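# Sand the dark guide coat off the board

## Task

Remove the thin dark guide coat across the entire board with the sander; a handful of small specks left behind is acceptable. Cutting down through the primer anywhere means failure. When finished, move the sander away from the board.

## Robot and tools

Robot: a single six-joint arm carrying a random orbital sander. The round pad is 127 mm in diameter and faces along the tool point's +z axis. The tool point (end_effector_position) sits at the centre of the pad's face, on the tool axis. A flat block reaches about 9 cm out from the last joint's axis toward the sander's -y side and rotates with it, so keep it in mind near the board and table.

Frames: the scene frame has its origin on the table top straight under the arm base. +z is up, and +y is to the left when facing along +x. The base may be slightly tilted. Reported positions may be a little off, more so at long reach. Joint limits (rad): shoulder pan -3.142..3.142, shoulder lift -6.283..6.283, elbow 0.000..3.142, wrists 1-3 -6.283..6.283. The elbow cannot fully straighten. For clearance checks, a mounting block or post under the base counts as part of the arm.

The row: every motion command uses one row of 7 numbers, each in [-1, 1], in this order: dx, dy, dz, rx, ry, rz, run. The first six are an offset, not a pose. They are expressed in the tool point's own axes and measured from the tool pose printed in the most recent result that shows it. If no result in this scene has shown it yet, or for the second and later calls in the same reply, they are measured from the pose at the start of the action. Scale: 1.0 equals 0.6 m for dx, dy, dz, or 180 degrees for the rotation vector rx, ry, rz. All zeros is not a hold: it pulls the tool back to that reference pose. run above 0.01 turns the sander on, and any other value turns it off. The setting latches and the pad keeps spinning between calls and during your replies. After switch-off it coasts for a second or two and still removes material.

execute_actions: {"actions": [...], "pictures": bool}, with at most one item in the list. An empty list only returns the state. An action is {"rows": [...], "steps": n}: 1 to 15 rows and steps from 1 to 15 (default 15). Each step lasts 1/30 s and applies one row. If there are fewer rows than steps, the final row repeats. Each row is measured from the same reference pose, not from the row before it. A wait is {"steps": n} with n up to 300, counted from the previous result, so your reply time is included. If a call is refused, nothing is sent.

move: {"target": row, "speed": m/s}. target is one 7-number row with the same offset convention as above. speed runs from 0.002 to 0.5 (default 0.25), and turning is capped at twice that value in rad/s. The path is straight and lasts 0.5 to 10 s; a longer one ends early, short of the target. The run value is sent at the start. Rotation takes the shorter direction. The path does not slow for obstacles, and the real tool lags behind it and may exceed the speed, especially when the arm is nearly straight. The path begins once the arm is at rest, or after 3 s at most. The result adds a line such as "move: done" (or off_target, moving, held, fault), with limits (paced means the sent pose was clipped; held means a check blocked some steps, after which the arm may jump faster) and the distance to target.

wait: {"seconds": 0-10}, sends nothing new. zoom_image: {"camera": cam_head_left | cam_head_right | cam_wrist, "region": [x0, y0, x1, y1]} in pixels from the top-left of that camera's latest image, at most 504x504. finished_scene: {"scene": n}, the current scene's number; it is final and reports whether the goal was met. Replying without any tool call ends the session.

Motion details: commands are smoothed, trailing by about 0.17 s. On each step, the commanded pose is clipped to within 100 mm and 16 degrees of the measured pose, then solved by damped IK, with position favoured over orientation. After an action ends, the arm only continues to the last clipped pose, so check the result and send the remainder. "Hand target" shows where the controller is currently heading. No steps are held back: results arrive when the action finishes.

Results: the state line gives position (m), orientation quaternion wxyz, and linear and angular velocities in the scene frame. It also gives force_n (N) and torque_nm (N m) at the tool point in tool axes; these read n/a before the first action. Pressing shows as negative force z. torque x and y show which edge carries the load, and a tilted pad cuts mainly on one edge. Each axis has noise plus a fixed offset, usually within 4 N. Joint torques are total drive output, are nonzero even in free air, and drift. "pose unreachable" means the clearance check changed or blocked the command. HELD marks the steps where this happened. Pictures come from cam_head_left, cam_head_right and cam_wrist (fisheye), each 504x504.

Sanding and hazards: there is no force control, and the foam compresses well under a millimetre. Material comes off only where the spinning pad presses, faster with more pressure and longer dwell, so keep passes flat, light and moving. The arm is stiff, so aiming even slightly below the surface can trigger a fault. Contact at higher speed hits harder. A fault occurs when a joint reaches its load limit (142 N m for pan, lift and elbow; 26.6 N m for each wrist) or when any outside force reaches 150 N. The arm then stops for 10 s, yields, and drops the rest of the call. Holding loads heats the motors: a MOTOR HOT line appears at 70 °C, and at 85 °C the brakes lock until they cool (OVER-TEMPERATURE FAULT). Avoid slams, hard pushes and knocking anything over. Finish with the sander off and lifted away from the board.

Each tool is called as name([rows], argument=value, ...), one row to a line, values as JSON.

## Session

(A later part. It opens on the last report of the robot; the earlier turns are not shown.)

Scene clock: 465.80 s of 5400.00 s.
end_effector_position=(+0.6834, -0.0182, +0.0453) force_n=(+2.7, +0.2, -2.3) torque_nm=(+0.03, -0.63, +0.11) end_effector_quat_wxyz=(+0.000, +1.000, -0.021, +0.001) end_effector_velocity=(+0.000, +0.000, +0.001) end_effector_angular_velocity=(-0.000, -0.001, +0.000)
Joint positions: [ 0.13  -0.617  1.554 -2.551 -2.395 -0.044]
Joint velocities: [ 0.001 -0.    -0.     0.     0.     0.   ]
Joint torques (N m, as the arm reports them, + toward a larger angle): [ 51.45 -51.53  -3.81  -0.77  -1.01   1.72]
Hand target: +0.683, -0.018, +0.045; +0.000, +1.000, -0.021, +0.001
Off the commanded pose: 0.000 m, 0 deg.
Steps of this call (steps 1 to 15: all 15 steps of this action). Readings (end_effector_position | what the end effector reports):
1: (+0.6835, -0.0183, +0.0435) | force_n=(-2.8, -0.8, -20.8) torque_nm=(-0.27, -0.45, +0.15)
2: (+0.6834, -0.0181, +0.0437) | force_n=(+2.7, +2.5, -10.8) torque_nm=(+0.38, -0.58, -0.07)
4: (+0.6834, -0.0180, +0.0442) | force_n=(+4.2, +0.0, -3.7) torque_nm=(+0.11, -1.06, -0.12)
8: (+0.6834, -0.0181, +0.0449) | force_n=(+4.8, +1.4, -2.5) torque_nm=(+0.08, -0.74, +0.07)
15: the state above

move(target=[0, -0.15, 0.0033, 0, 0, 0, 0], speed=0.07)

execute_actions([
  {"steps": 15},
], pictures=false)

execute_actions([
  {"steps": 15},
], pictures=false)

Scene clock: 491.90 s of 5400.00 s.
end_effector_position=(+0.6872, +0.0714, +0.0433) force_n=(-2.8, +6.7, -19.5) torque_nm=(+0.04, -0.47, +0.05) end_effector_quat_wxyz=(+0.000, +1.000, -0.022, +0.001) end_effector_velocity=(-0.000, +0.003, -0.001) end_effector_angular_velocity=(-0.000, +0.002, +0.001)
Joint positions: [ 0.216 -0.488  1.473 -2.506 -2.395  0.084]
Joint velocities: [ 0.001  0.005 -0.003  0.002  0.     0.003]
Joint torques (N m, as the arm reports them, + toward a larger angle): [ 46.38 -11.63 -16.73   0.06   2.87   1.35]
Hand target: +0.687, +0.072, +0.043; +0.000, +1.000, -0.021, +0.001
Off the commanded pose: 0.000 m, 0 deg.
move: done

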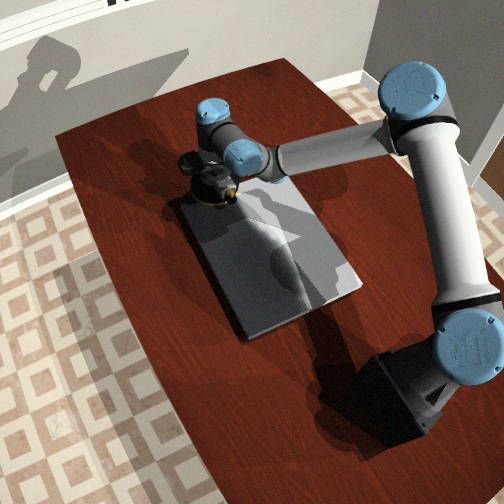

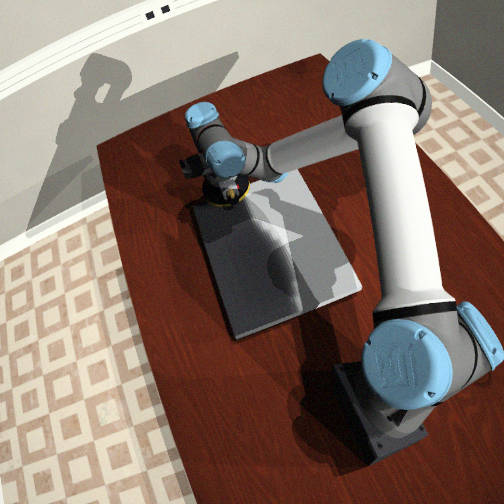

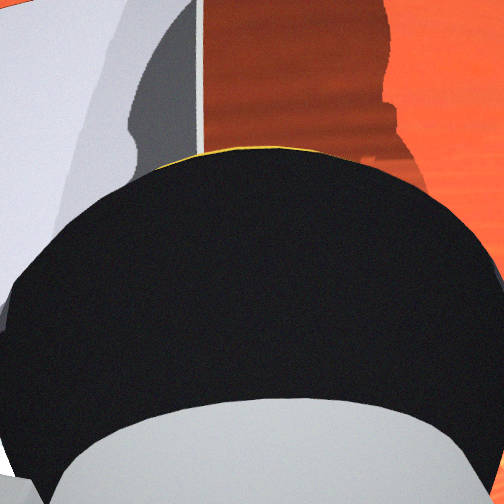

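Scene clock: 492.40 s of 5400.00 s.
end_effector_position=(+0.6872, +0.0717, +0.0432) force_n=(+0.6, +7.0, -17.5) torque_nm=(-0.02, -0.97, -0.05) end_effector_quat_wxyz=(+0.000, +1.000, -0.021, +0.001) end_effector_velocity=(-0.001, +0.001, -0.001) end_effector_angular_velocity=(+0.000, +0.001, +0.002)
Joint positions: [ 0.217 -0.487  1.473 -2.506 -2.395  0.084]
Joint velocities: [ 0.001  0.002  0.001  0.     0.    -0.   ]
Joint torques (N m, as the arm reports them, + toward a larger angle): [ 46.11 -12.67 -16.07   0.41   3.01   1.63]
Hand target: +0.687, +0.072, +0.043; +0.000, +1.000, -0.021, +0.001
Off the commanded pose: 0.000 m, 0 deg.
Steps of this call (steps 1 to 15: nothing new was sent). Readings (end_effector_position | what the end effector reports):
1: (+0.6872, +0.0715, +0.0433) | force_n=(-2.8, +8.5, -22.0) torque_nm=(+0.30, -0.36, -0.12)
2: (+0.6872, +0.0715, +0.0433) | force_n=(-1.7, +6.0, -21.2) torque_nm=(+0.09, -0.44, -0.04)
4: (+0.6872, +0.0716, +0.0433) | force_n=(-0.6, +7.4, -20.3) torque_nm=(+0.03, -0.79, +0.04)
8: (+0.6872, +0.0716, +0.0433) | force_n=(+1.3, +6.5, -20.7) torque_nm=(-0.14, -0.94, +0.06)
15: the state above

Scene clock: 492.90 s of 5400.00 s.
end_effector_position=(+0.6872, +0.0717, +0.0432) force_n=(+1.3, +9.1, -19.4) torque_nm=(+0.36, -0.81, +0.00) end_effector_quat_wxyz=(+0.000, +1.000, -0.021, +0.001) end_effector_velocity=(+0.001, -0.001, +0.001) end_effector_angular_velocity=(+0.000, -0.002, -0.002)
Joint positions: [ 0.217 -0.487  1.473 -2.506 -2.395  0.084]
Joint velocities: [ 0.    -0.002 -0.001  0.    -0.    -0.   ]
Joint torques (N m, as the arm reports them, + toward a larger angle): [ 46.   -12.4  -15.58   0.5    2.92   1.38]
Hand target: +0.687, +0.072, +0.043; +0.000, +1.000, -0.021, +0.001
Off the commanded pose: 0.000 m, 0 deg.
Steps of this call (steps 1 to 15: nothing new was sent). Readings (end_effector_position | what the end effector reports):
1: (+0.6872, +0.0717, +0.0432) | force_n=(+1.1, +5.9, -20.2) torque_nm=(+0.09, -0.97, -0.09)
2: (+0.6872, +0.0717, +0.0432) | force_n=(+2.2, +7.7, -22.1) torque_nm=(+0.03, -1.12, -0.01)
4: (+0.6872, +0.0717, +0.0432) | force_n=(+1.9, +10.4, -18.5) torque_nm=(+0.45, -1.19, +0.10)
8: (+0.6872, +0.0717, +0.0432) | force_n=(+4.1, +6.8, -20.0) torque_nm=(+0.14, -1.53, +0.00)
15: the state above

move(target=[-0.7083, 0, -0.0007, 0, 0, 0, 1], speed=0.045)

execute_actions([
  {"rows": [[0, 0, -0.003, 0, 0, 0, 0]], "steps": 15},
], pictures=false)

Scene clock: 514.80 s of 5400.00 s.
end_effector_position=(+0.2628, +0.0898, +0.0422) force_n=(+1.7, -6.6, -21.5) torque_nm=(-0.84, +0.89, -0.12) end_effector_quat_wxyz=(+0.000, +1.000, -0.021, +0.001) end_effector_velocity=(-0.002, -0.000, +0.000) end_effector_angular_velocity=(+0.000, -0.002, -0.003)
Joint positions: [ 0.305 -0.561  2.603 -3.468 -2.386  0.213]
Joint velocities: [ 0.001  0.004  0.005 -0.011  0.     0.002]
Joint torques (N m, as the arm reports them, + toward a larger angle): [27.1  -3.19  9.94 -1.26  0.9   1.26]
Hand target: +0.263, +0.090, +0.042; +0.000, +1.000, -0.021, +0.001
Off the commanded pose: 0.001 m, 0 deg.
move: done

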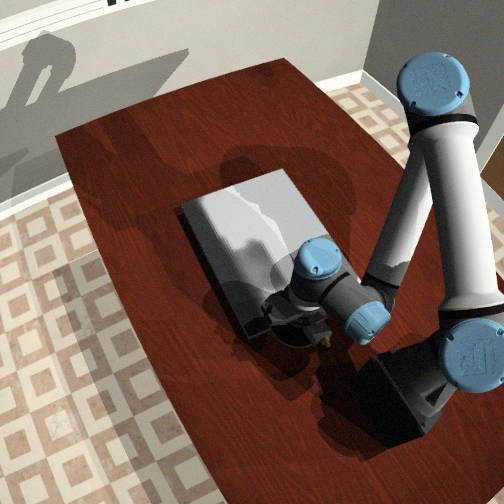

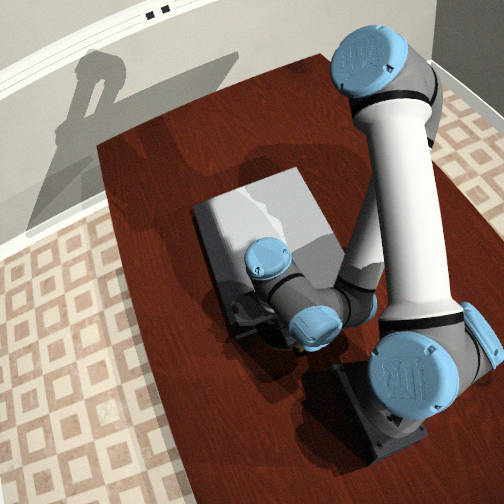

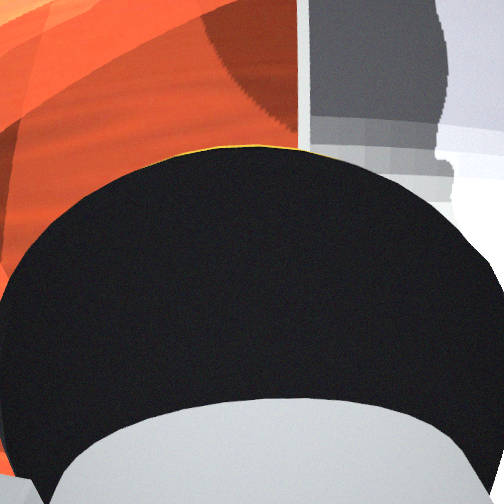

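Scene clock: 515.30 s of 5400.00 s.
end_effector_position=(+0.2628, +0.0899, +0.0439) force_n=(+1.5, -0.5, -0.5) torque_nm=(+0.05, -0.29, -0.01) end_effector_quat_wxyz=(+0.000, +1.000, -0.021, +0.001) end_effector_velocity=(-0.000, -0.000, +0.000) end_effector_angular_velocity=(+0.000, +0.000, -0.000)
Joint positions: [ 0.309 -0.569  2.603 -3.456 -2.386  0.219]
Joint velocities: [ 0.001 -0.002  0.001  0.002  0.     0.001]
Joint torques (N m, as the arm reports them, + toward a larger angle): [ 33.79 -35.04  10.16  -1.1    1.03   1.59]
Hand target: +0.263, +0.090, +0.044; +0.000, +1.000, -0.021, +0.001
Off the commanded pose: 0.000 m, 0 deg.
Steps of this call (steps 1 to 15: all 15 steps of this action). Readings (end_effector_position | what the end effector reports):
1: (+0.2628, +0.0899, +0.0422) | force_n=(+1.0, +3.8, -19.0) torque_nm=(+0.53, +0.54, +0.04)
2: (+0.2627, +0.0899, +0.0424) | force_n=(+2.3, -2.7, -17.2) torque_nm=(-0.51, +0.00, +0.16)
4: (+0.2627, +0.0899, +0.0430) | force_n=(+0.8, +3.1, -3.2) torque_nm=(+0.32, -0.17, +0.01)
8: (+0.2627, +0.0899, +0.0436) | force_n=(+3.8, +2.7, +2.3) torque_nm=(+0.48, -0.55, -0.05)
15: the state above

zoom_image(camera="cam_head_left", region=[170, 150, 380, 350])

Region (170, 150, 380, 350) of cam_head_left's 504x504 image, scaled by 2.400, with more detail than that image has; it fills the top 480 rows of this view, and the rest is white.

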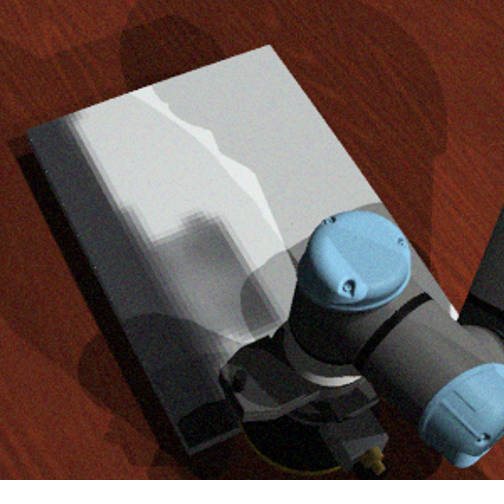

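move(target=[0, -0.1333, 0.0028, 0, 0, 0, 0], speed=0.045)

execute_actions([
  {"steps": 15},
], pictures=false)

execute_actions([
  {"steps": 15},
], pictures=false)

Scene clock: 525.13 s of 5400.00 s.
end_effector_position=(+0.2662, +0.1695, +0.0422) force_n=(+6.0, +6.9, -17.8) torque_nm=(-0.14, -0.13, -0.08) end_effector_quat_wxyz=(+0.000, +1.000, -0.021, +0.001) end_effector_velocity=(+0.000, +0.002, +0.000) end_effector_angular_velocity=(-0.000, +0.000, -0.001)
Joint positions: [ 0.481 -0.477  2.454 -3.228 -2.346  0.458]
Joint velocities: [ 0.005  0.002 -0.005  0.008  0.001  0.008]
Joint torques (N m, as the arm reports them, + toward a larger angle): [ 30.63  -2.5  -11.     0.56   3.08   1.31]
Hand target: +0.266, +0.170, +0.042; +0.000, +1.000, -0.021, +0.001
Off the commanded pose: 0.000 m, 0 deg.
move: done

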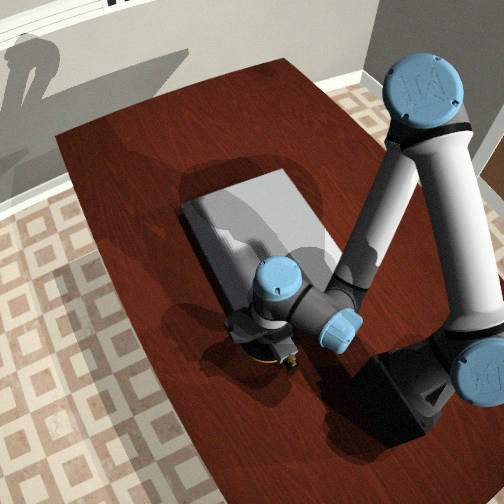

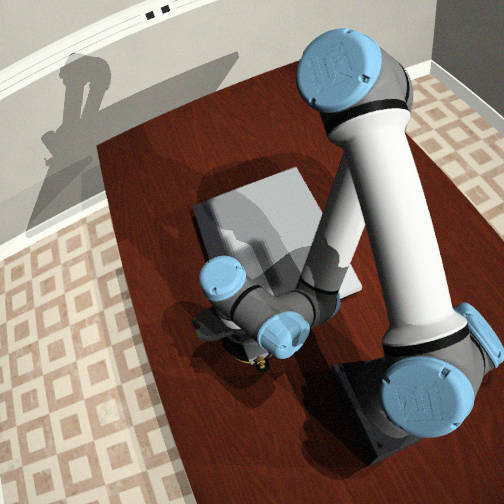

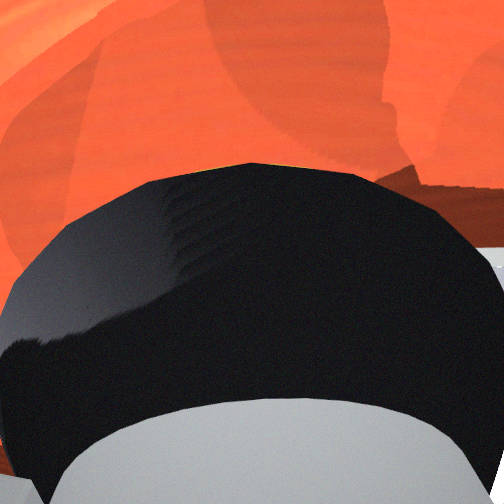

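Scene clock: 525.63 s of 5400.00 s.
end_effector_position=(+0.2662, +0.1697, +0.0422) force_n=(+4.3, +7.4, -16.3) torque_nm=(+0.08, +0.26, -0.07) end_effector_quat_wxyz=(+0.000, +1.000, -0.021, +0.001) end_effector_velocity=(+0.001, -0.000, +0.001) end_effector_angular_velocity=(+0.001, -0.003, -0.002)
Joint positions: [ 0.481 -0.477  2.454 -3.227 -2.346  0.459]
Joint velocities: [ 0.    -0.002 -0.001 -0.    -0.    -0.   ]
Joint torques (N m, as the arm reports them, + toward a larger angle): [30.84 -2.91 -8.55  0.9   3.27  1.54]
Hand target: +0.266, +0.170, +0.042; +0.000, +1.000, -0.021, +0.001
Off the commanded pose: 0.000 m, 0 deg.
Steps of this call (steps 1 to 15: nothing new was sent). Readings (end_effector_position | what the end effector reports):
1: (+0.2662, +0.1695, +0.0422) | force_n=(+1.8, +6.1, -18.2) torque_nm=(-0.18, +0.53, +0.04)
2: (+0.2662, +0.1696, +0.0422) | force_n=(+2.9, +4.4, -17.2) torque_nm=(-0.24, +0.41, +0.23)
4: (+0.2662, +0.1696, +0.0422) | force_n=(+3.9, +2.4, -18.8) torque_nm=(-0.44, +0.13, -0.08)
8: (+0.2662, +0.1697, +0.0422) | force_n=(+1.3, +7.8, -18.1) torque_nm=(+0.15, +0.52, -0.13)
15: the state above

Scene clock: 526.13 s of 5400.00 s.
end_effector_position=(+0.2662, +0.1697, +0.0422) force_n=(+3.2, +7.6, -19.6) torque_nm=(+0.08, +0.35, +0.12) end_effector_quat_wxyz=(+0.000, +1.000, -0.021, +0.001) end_effector_velocity=(+0.000, -0.000, +0.001) end_effector_angular_velocity=(+0.000, -0.001, -0.001)
Joint positions: [ 0.481 -0.477  2.454 -3.227 -2.346  0.459]
Joint velocities: [ 0.    -0.002  0.001 -0.    -0.     0.001]
Joint torques (N m, as the arm reports them, + toward a larger angle): [30.95 -3.9  -8.66  0.81  3.25  1.56]
Hand target: +0.266, +0.170, +0.042; +0.000, +1.000, -0.021, +0.001
Off the commanded pose: 0.000 m, 0 deg.
Steps of this call (steps 1 to 15: nothing new was sent). Readings (end_effector_position | what the end effector reports):
1: (+0.2662, +0.1697, +0.0422) | force_n=(+4.6, +5.1, -19.7) torque_nm=(-0.23, +0.14, -0.09)
2: (+0.2662, +0.1697, +0.0422) | force_n=(+5.8, +5.6, -15.2) torque_nm=(-0.07, -0.03, -0.07)
4: (+0.2662, +0.1697, +0.0422) | force_n=(+6.0, +7.4, -14.9) torque_nm=(-0.15, +0.07, -0.12)
8: (+0.2662, +0.1697, +0.0422) | force_n=(+1.7, +5.5, -16.2) torque_nm=(-0.17, +0.49, -0.05)
15: the state above

move(target=[0.7083, 0.0133, 0.00095, 0, 0, 0, 1], speed=0.045)

execute_actions([
  {"rows": [[0, 0, -0.003, 0, 0, 0, 0]], "steps": 15},
], pictures=false)

zoom_image(camera="cam_head_left", region=[170, 150, 380, 350])

zoom_image(camera="cam_head_right", region=[180, 150, 380, 350])

Scene clock: 547.37 s of 5400.00 s.
end_effector_position=(+0.6902, +0.1436, +0.0430) force_n=(+0.2, +2.3, -27.9) torque_nm=(-0.01, -1.29, +0.05) end_effector_quat_wxyz=(+0.000, +1.000, -0.021, +0.001) end_effector_velocity=(+0.002, +0.001, -0.000) end_effector_angular_velocity=(-0.000, +0.002, +0.002)
Joint positions: [ 0.286 -0.377  1.377 -2.446 -2.389  0.186]
Joint velocities: [-0.     0.004 -0.009  0.007 -0.    -0.   ]
Joint torques (N m, as the arm reports them, + toward a larger angle): [ 15.12 -19.02 -16.23   0.39  -1.41  -1.12]
Hand target: +0.690, +0.144, +0.043; +0.000, +1.000, -0.021, +0.001
Off the commanded pose: 0.001 m, 0 deg.
move: done

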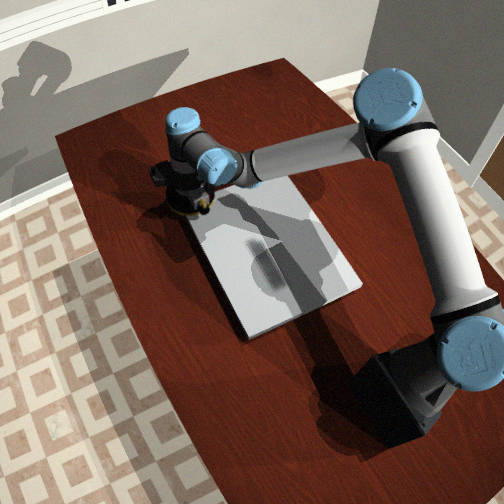

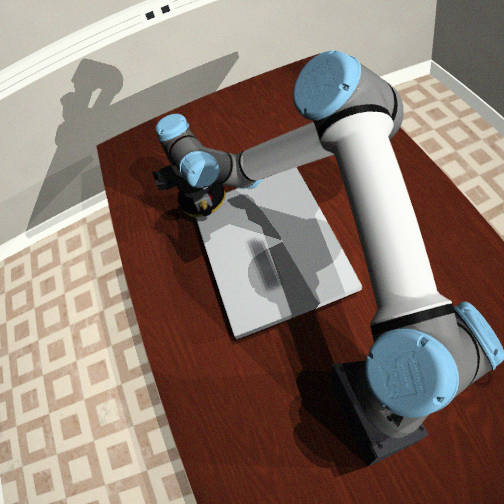

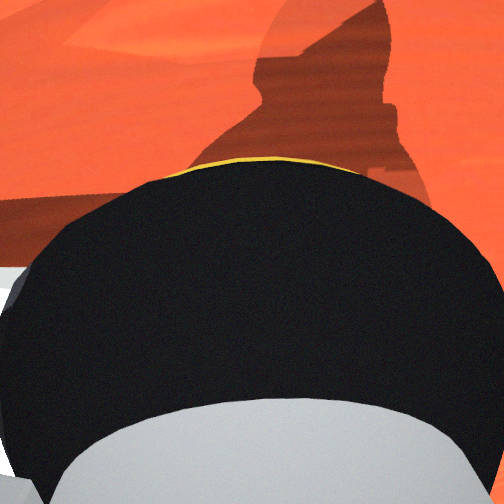

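Scene clock: 547.87 s of 5400.00 s.
end_effector_position=(+0.6902, +0.1436, +0.0447) force_n=(-0.8, +4.6, +1.4) torque_nm=(+0.77, -0.03, +0.16) end_effector_quat_wxyz=(+0.000, +1.000, -0.021, +0.001) end_effector_velocity=(-0.000, -0.000, +0.001) end_effector_angular_velocity=(+0.000, -0.001, +0.000)
Joint positions: [ 0.288 -0.379  1.377 -2.442 -2.389  0.188]
Joint velocities: [ 0.001 -0.002  0.001  0.001  0.     0.   ]
Joint torques (N m, as the arm reports them, + toward a larger angle): [ 53.55 -58.83  -6.1   -1.11   1.27   1.32]
Hand target: +0.690, +0.144, +0.045; +0.000, +1.000, -0.021, +0.001
Off the commanded pose: 0.000 m, 0 deg.
Steps of this call (steps 1 to 15: all 15 steps of this action). Readings (end_effector_position | what the end effector reports):
1: (+0.6903, +0.1436, +0.0431) | force_n=(+5.8, -2.3, -20.6) torque_nm=(-0.55, -1.29, +0.00)
2: (+0.6902, +0.1436, +0.0431) | force_n=(+0.1, +5.8, -22.8) torque_nm=(+0.64, -1.27, +0.06)
4: (+0.6901, +0.1436, +0.0435) | force_n=(+0.8, -1.1, -11.7) torque_nm=(-0.04, -0.46, -0.08)
8: (+0.6902, +0.1436, +0.0442) | force_n=(+3.7, +1.1, -7.3) torque_nm=(+0.04, -0.93, -0.01)
15: the state above

Region (170, 150, 380, 350) of cam_head_left's 504x504 image, scaled by 2.400, with more detail than that image has; it fills the top 480 rows of this view, and the rest is white.

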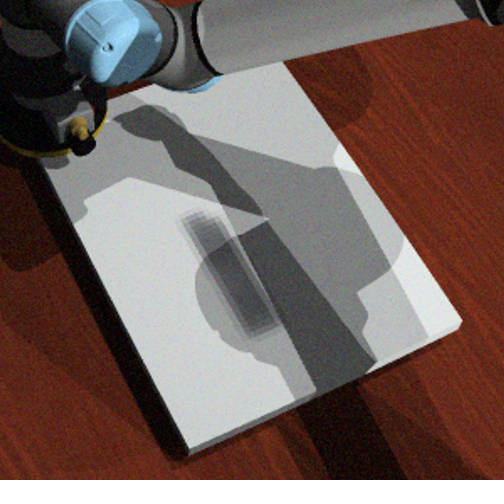

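Region (180, 150, 380, 350) of cam_head_right's 504x504 image, scaled by 2.520, with more detail than that image has.

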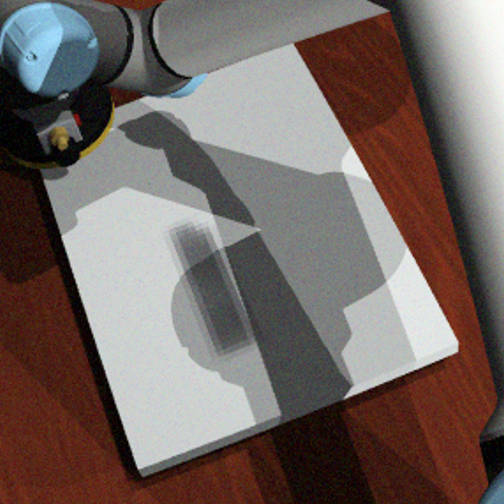

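move(target=[-0.291, 0.1323, 0.0022, 0, 0, 0, 0], speed=0.1)

execute_actions([
  {"steps": 15},
], pictures=false)

Scene clock: 564.17 s of 5400.00 s.
end_effector_position=(+0.5126, +0.0718, +0.0429) force_n=(+18.7, -6.9, -35.9) torque_nm=(-0.11, -0.31, -0.10) end_effector_quat_wxyz=(+0.000, +1.000, -0.021, +0.001) end_effector_velocity=(-0.003, -0.000, -0.001) end_effector_angular_velocity=(+0.001, +0.001, -0.000)
Joint positions: [ 0.226 -0.658  2.016 -2.868 -2.394  0.099]
Joint velocities: [-0.002 -0.002  0.007 -0.005  0.001 -0.001]
Joint torques (N m, as the arm reports them, + toward a larger angle): [  3.4  -29.8   14.97   1.11   0.01  -1.77]
Hand target: +0.512, +0.072, +0.043; +0.000, +1.000, -0.021, +0.001
Off the commanded pose: 0.000 m, 0 deg.
move: done

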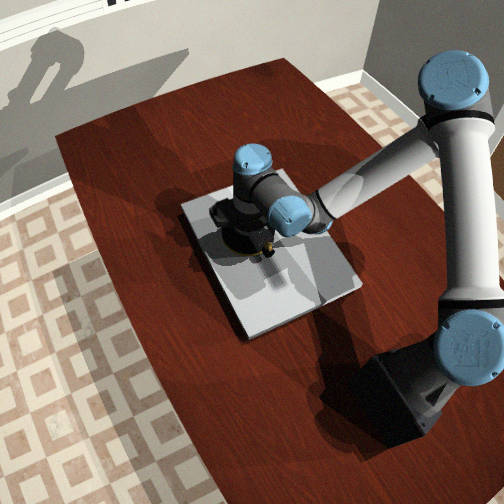

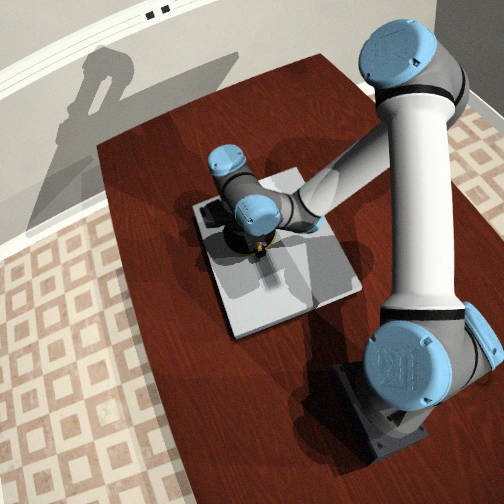

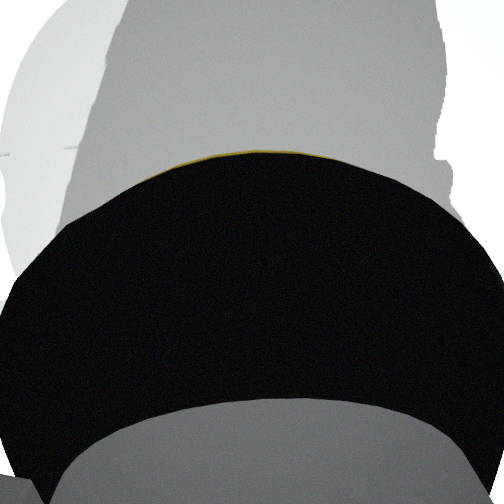

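Scene clock: 564.67 s of 5400.00 s.
end_effector_position=(+0.5124, +0.0718, +0.0428) force_n=(+19.4, -6.4, -39.3) torque_nm=(+0.33, -0.35, +0.01) end_effector_quat_wxyz=(+0.000, +1.000, -0.021, +0.001) end_effector_velocity=(-0.001, -0.000, +0.000) end_effector_angular_velocity=(+0.000, +0.001, +0.001)
Joint positions: [ 0.226 -0.658  2.017 -2.868 -2.394  0.099]
Joint velocities: [-0.    -0.001  0.002 -0.     0.    -0.   ]
Joint torques (N m, as the arm reports them, + toward a larger angle): [  2.59 -29.92  15.72   0.86   0.09  -1.57]
Hand target: +0.512, +0.072, +0.043; +0.000, +1.000, -0.021, +0.001
Off the commanded pose: 0.000 m, 0 deg.
Steps of this call (steps 1 to 15: nothing new was sent). Readings (end_effector_position | what the end effector reports):
1: (+0.5125, +0.0718, +0.0429) | force_n=(+21.4, -9.0, -38.5) torque_nm=(-0.08, -0.57, -0.05)
2: (+0.5125, +0.0718, +0.0429) | force_n=(+19.3, -8.4, -39.9) torque_nm=(-0.12, -0.20, -0.03)
4: (+0.5125, +0.0718, +0.0428) | force_n=(+22.7, -11.1, -38.2) torque_nm=(-0.23, -0.69, -0.01)
8: (+0.5124, +0.0718, +0.0428) | force_n=(+15.8, -8.2, -35.1) torque_nm=(+0.17, -0.05, +0.01)
15: the state above

move(target=[-0.30, 0, -0.0003, 0, 0, 0, 1], speed=0.07)

move(target=[0.12, 0.4, -0.3, 0, 0, 0, 0], speed=0.2)

zoom_image(camera="cam_head_left", region=[170, 150, 380, 350])

zoom_image(camera="cam_head_right", region=[180, 150, 380, 350])

Scene clock: 571.47 s of 5400.00 s.
end_effector_position=(+0.3328, +0.0794, +0.0425) force_n=(-1.2, +4.6, -44.1) torque_nm=(+0.83, -0.66, -0.14) end_effector_quat_wxyz=(+0.000, +1.000, -0.021, +0.001) end_effector_velocity=(-0.003, +0.000, +0.000) end_effector_angular_velocity=(-0.000, +0.000, +0.002)
Joint positions: [ 0.261 -0.657  2.464 -3.279 -2.392  0.15 ]
Joint velocities: [ 0.001  0.002  0.007 -0.007  0.    -0.   ]
Joint torques (N m, as the arm reports them, + toward a larger angle): [26.87  2.44  7.97 -0.54  0.59  1.65]
Hand target: +0.333, +0.079, +0.042; +0.000, +1.000, -0.021, +0.001
Off the commanded pose: 0.000 m, 0 deg.
move: done

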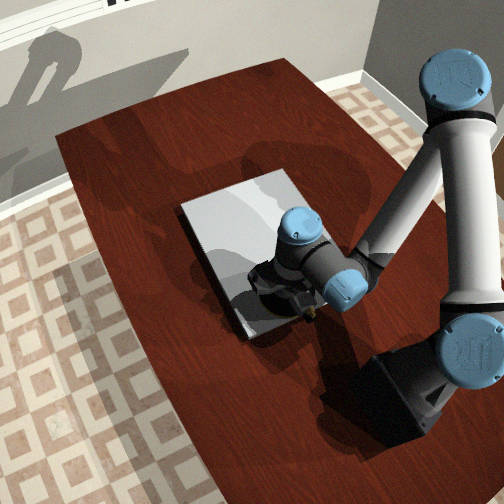

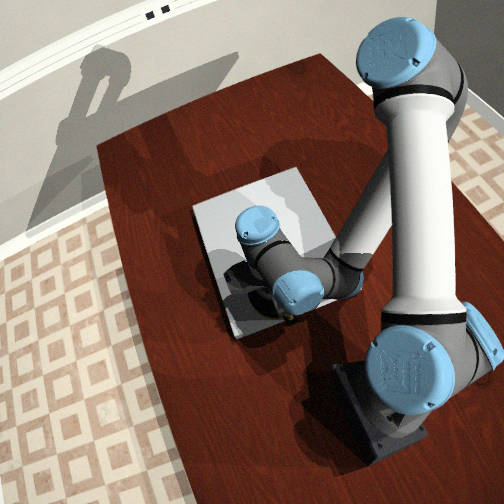

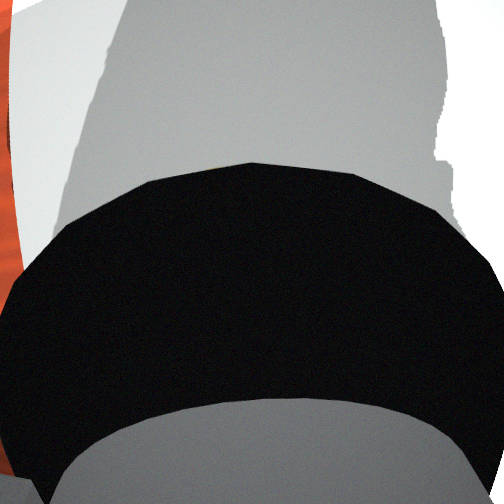

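Scene clock: 573.80 s of 5400.00 s.
end_effector_position=(+0.3938, -0.1633, +0.2228) force_n=(+6.5, -0.2, -0.7) torque_nm=(-0.05, -1.08, +0.14) end_effector_quat_wxyz=(+0.000, +1.000, -0.021, +0.001) end_effector_velocity=(+0.000, -0.002, +0.001) end_effector_angular_velocity=(+0.000, +0.002, -0.000)
Joint positions: [ 0.169 -1.565  2.281 -2.287 -2.396  0.014]
Joint velocities: [-0.    -0.003 -0.005  0.011  0.     0.002]
Joint torques (N m, as the arm reports them, + toward a larger angle): [  2.12 -30.57 -23.27  -0.81   1.42   1.56]
Hand target: +0.394, -0.163, +0.223; +0.000, +1.000, -0.021, +0.001
Off the commanded pose: 0.000 m, 0 deg.
move: done

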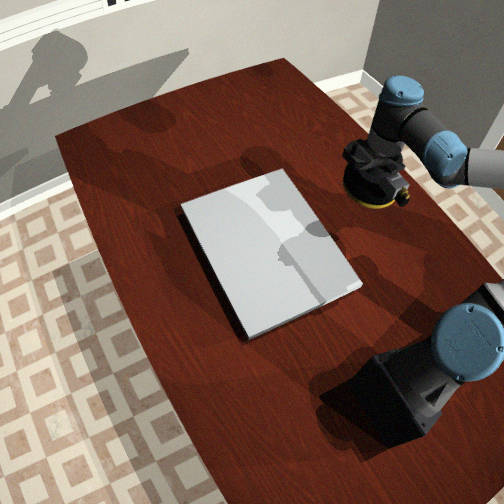

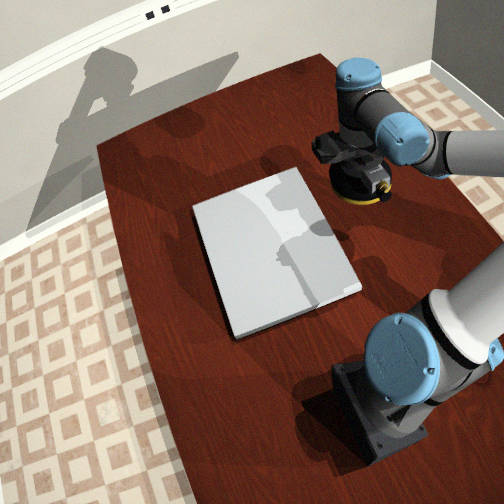

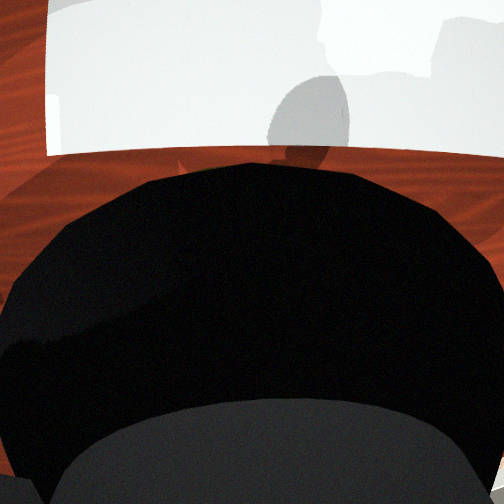

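Region (170, 150, 380, 350) of cam_head_left's 504x504 image, scaled by 2.400, with more detail than that image has; it fills the top 480 rows of this view, and the rest is white.

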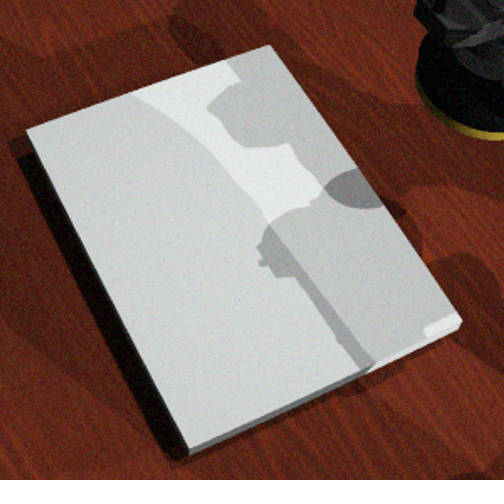

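Region (180, 150, 380, 350) of cam_head_right's 504x504 image, scaled by 2.520, with more detail than that image has.

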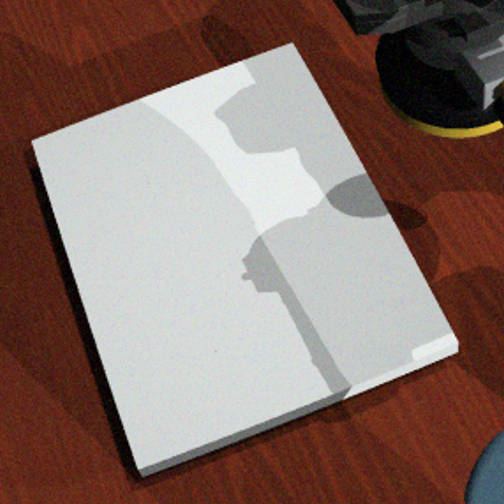

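finished_scene(scene=1)

The scene is finished: the task was done.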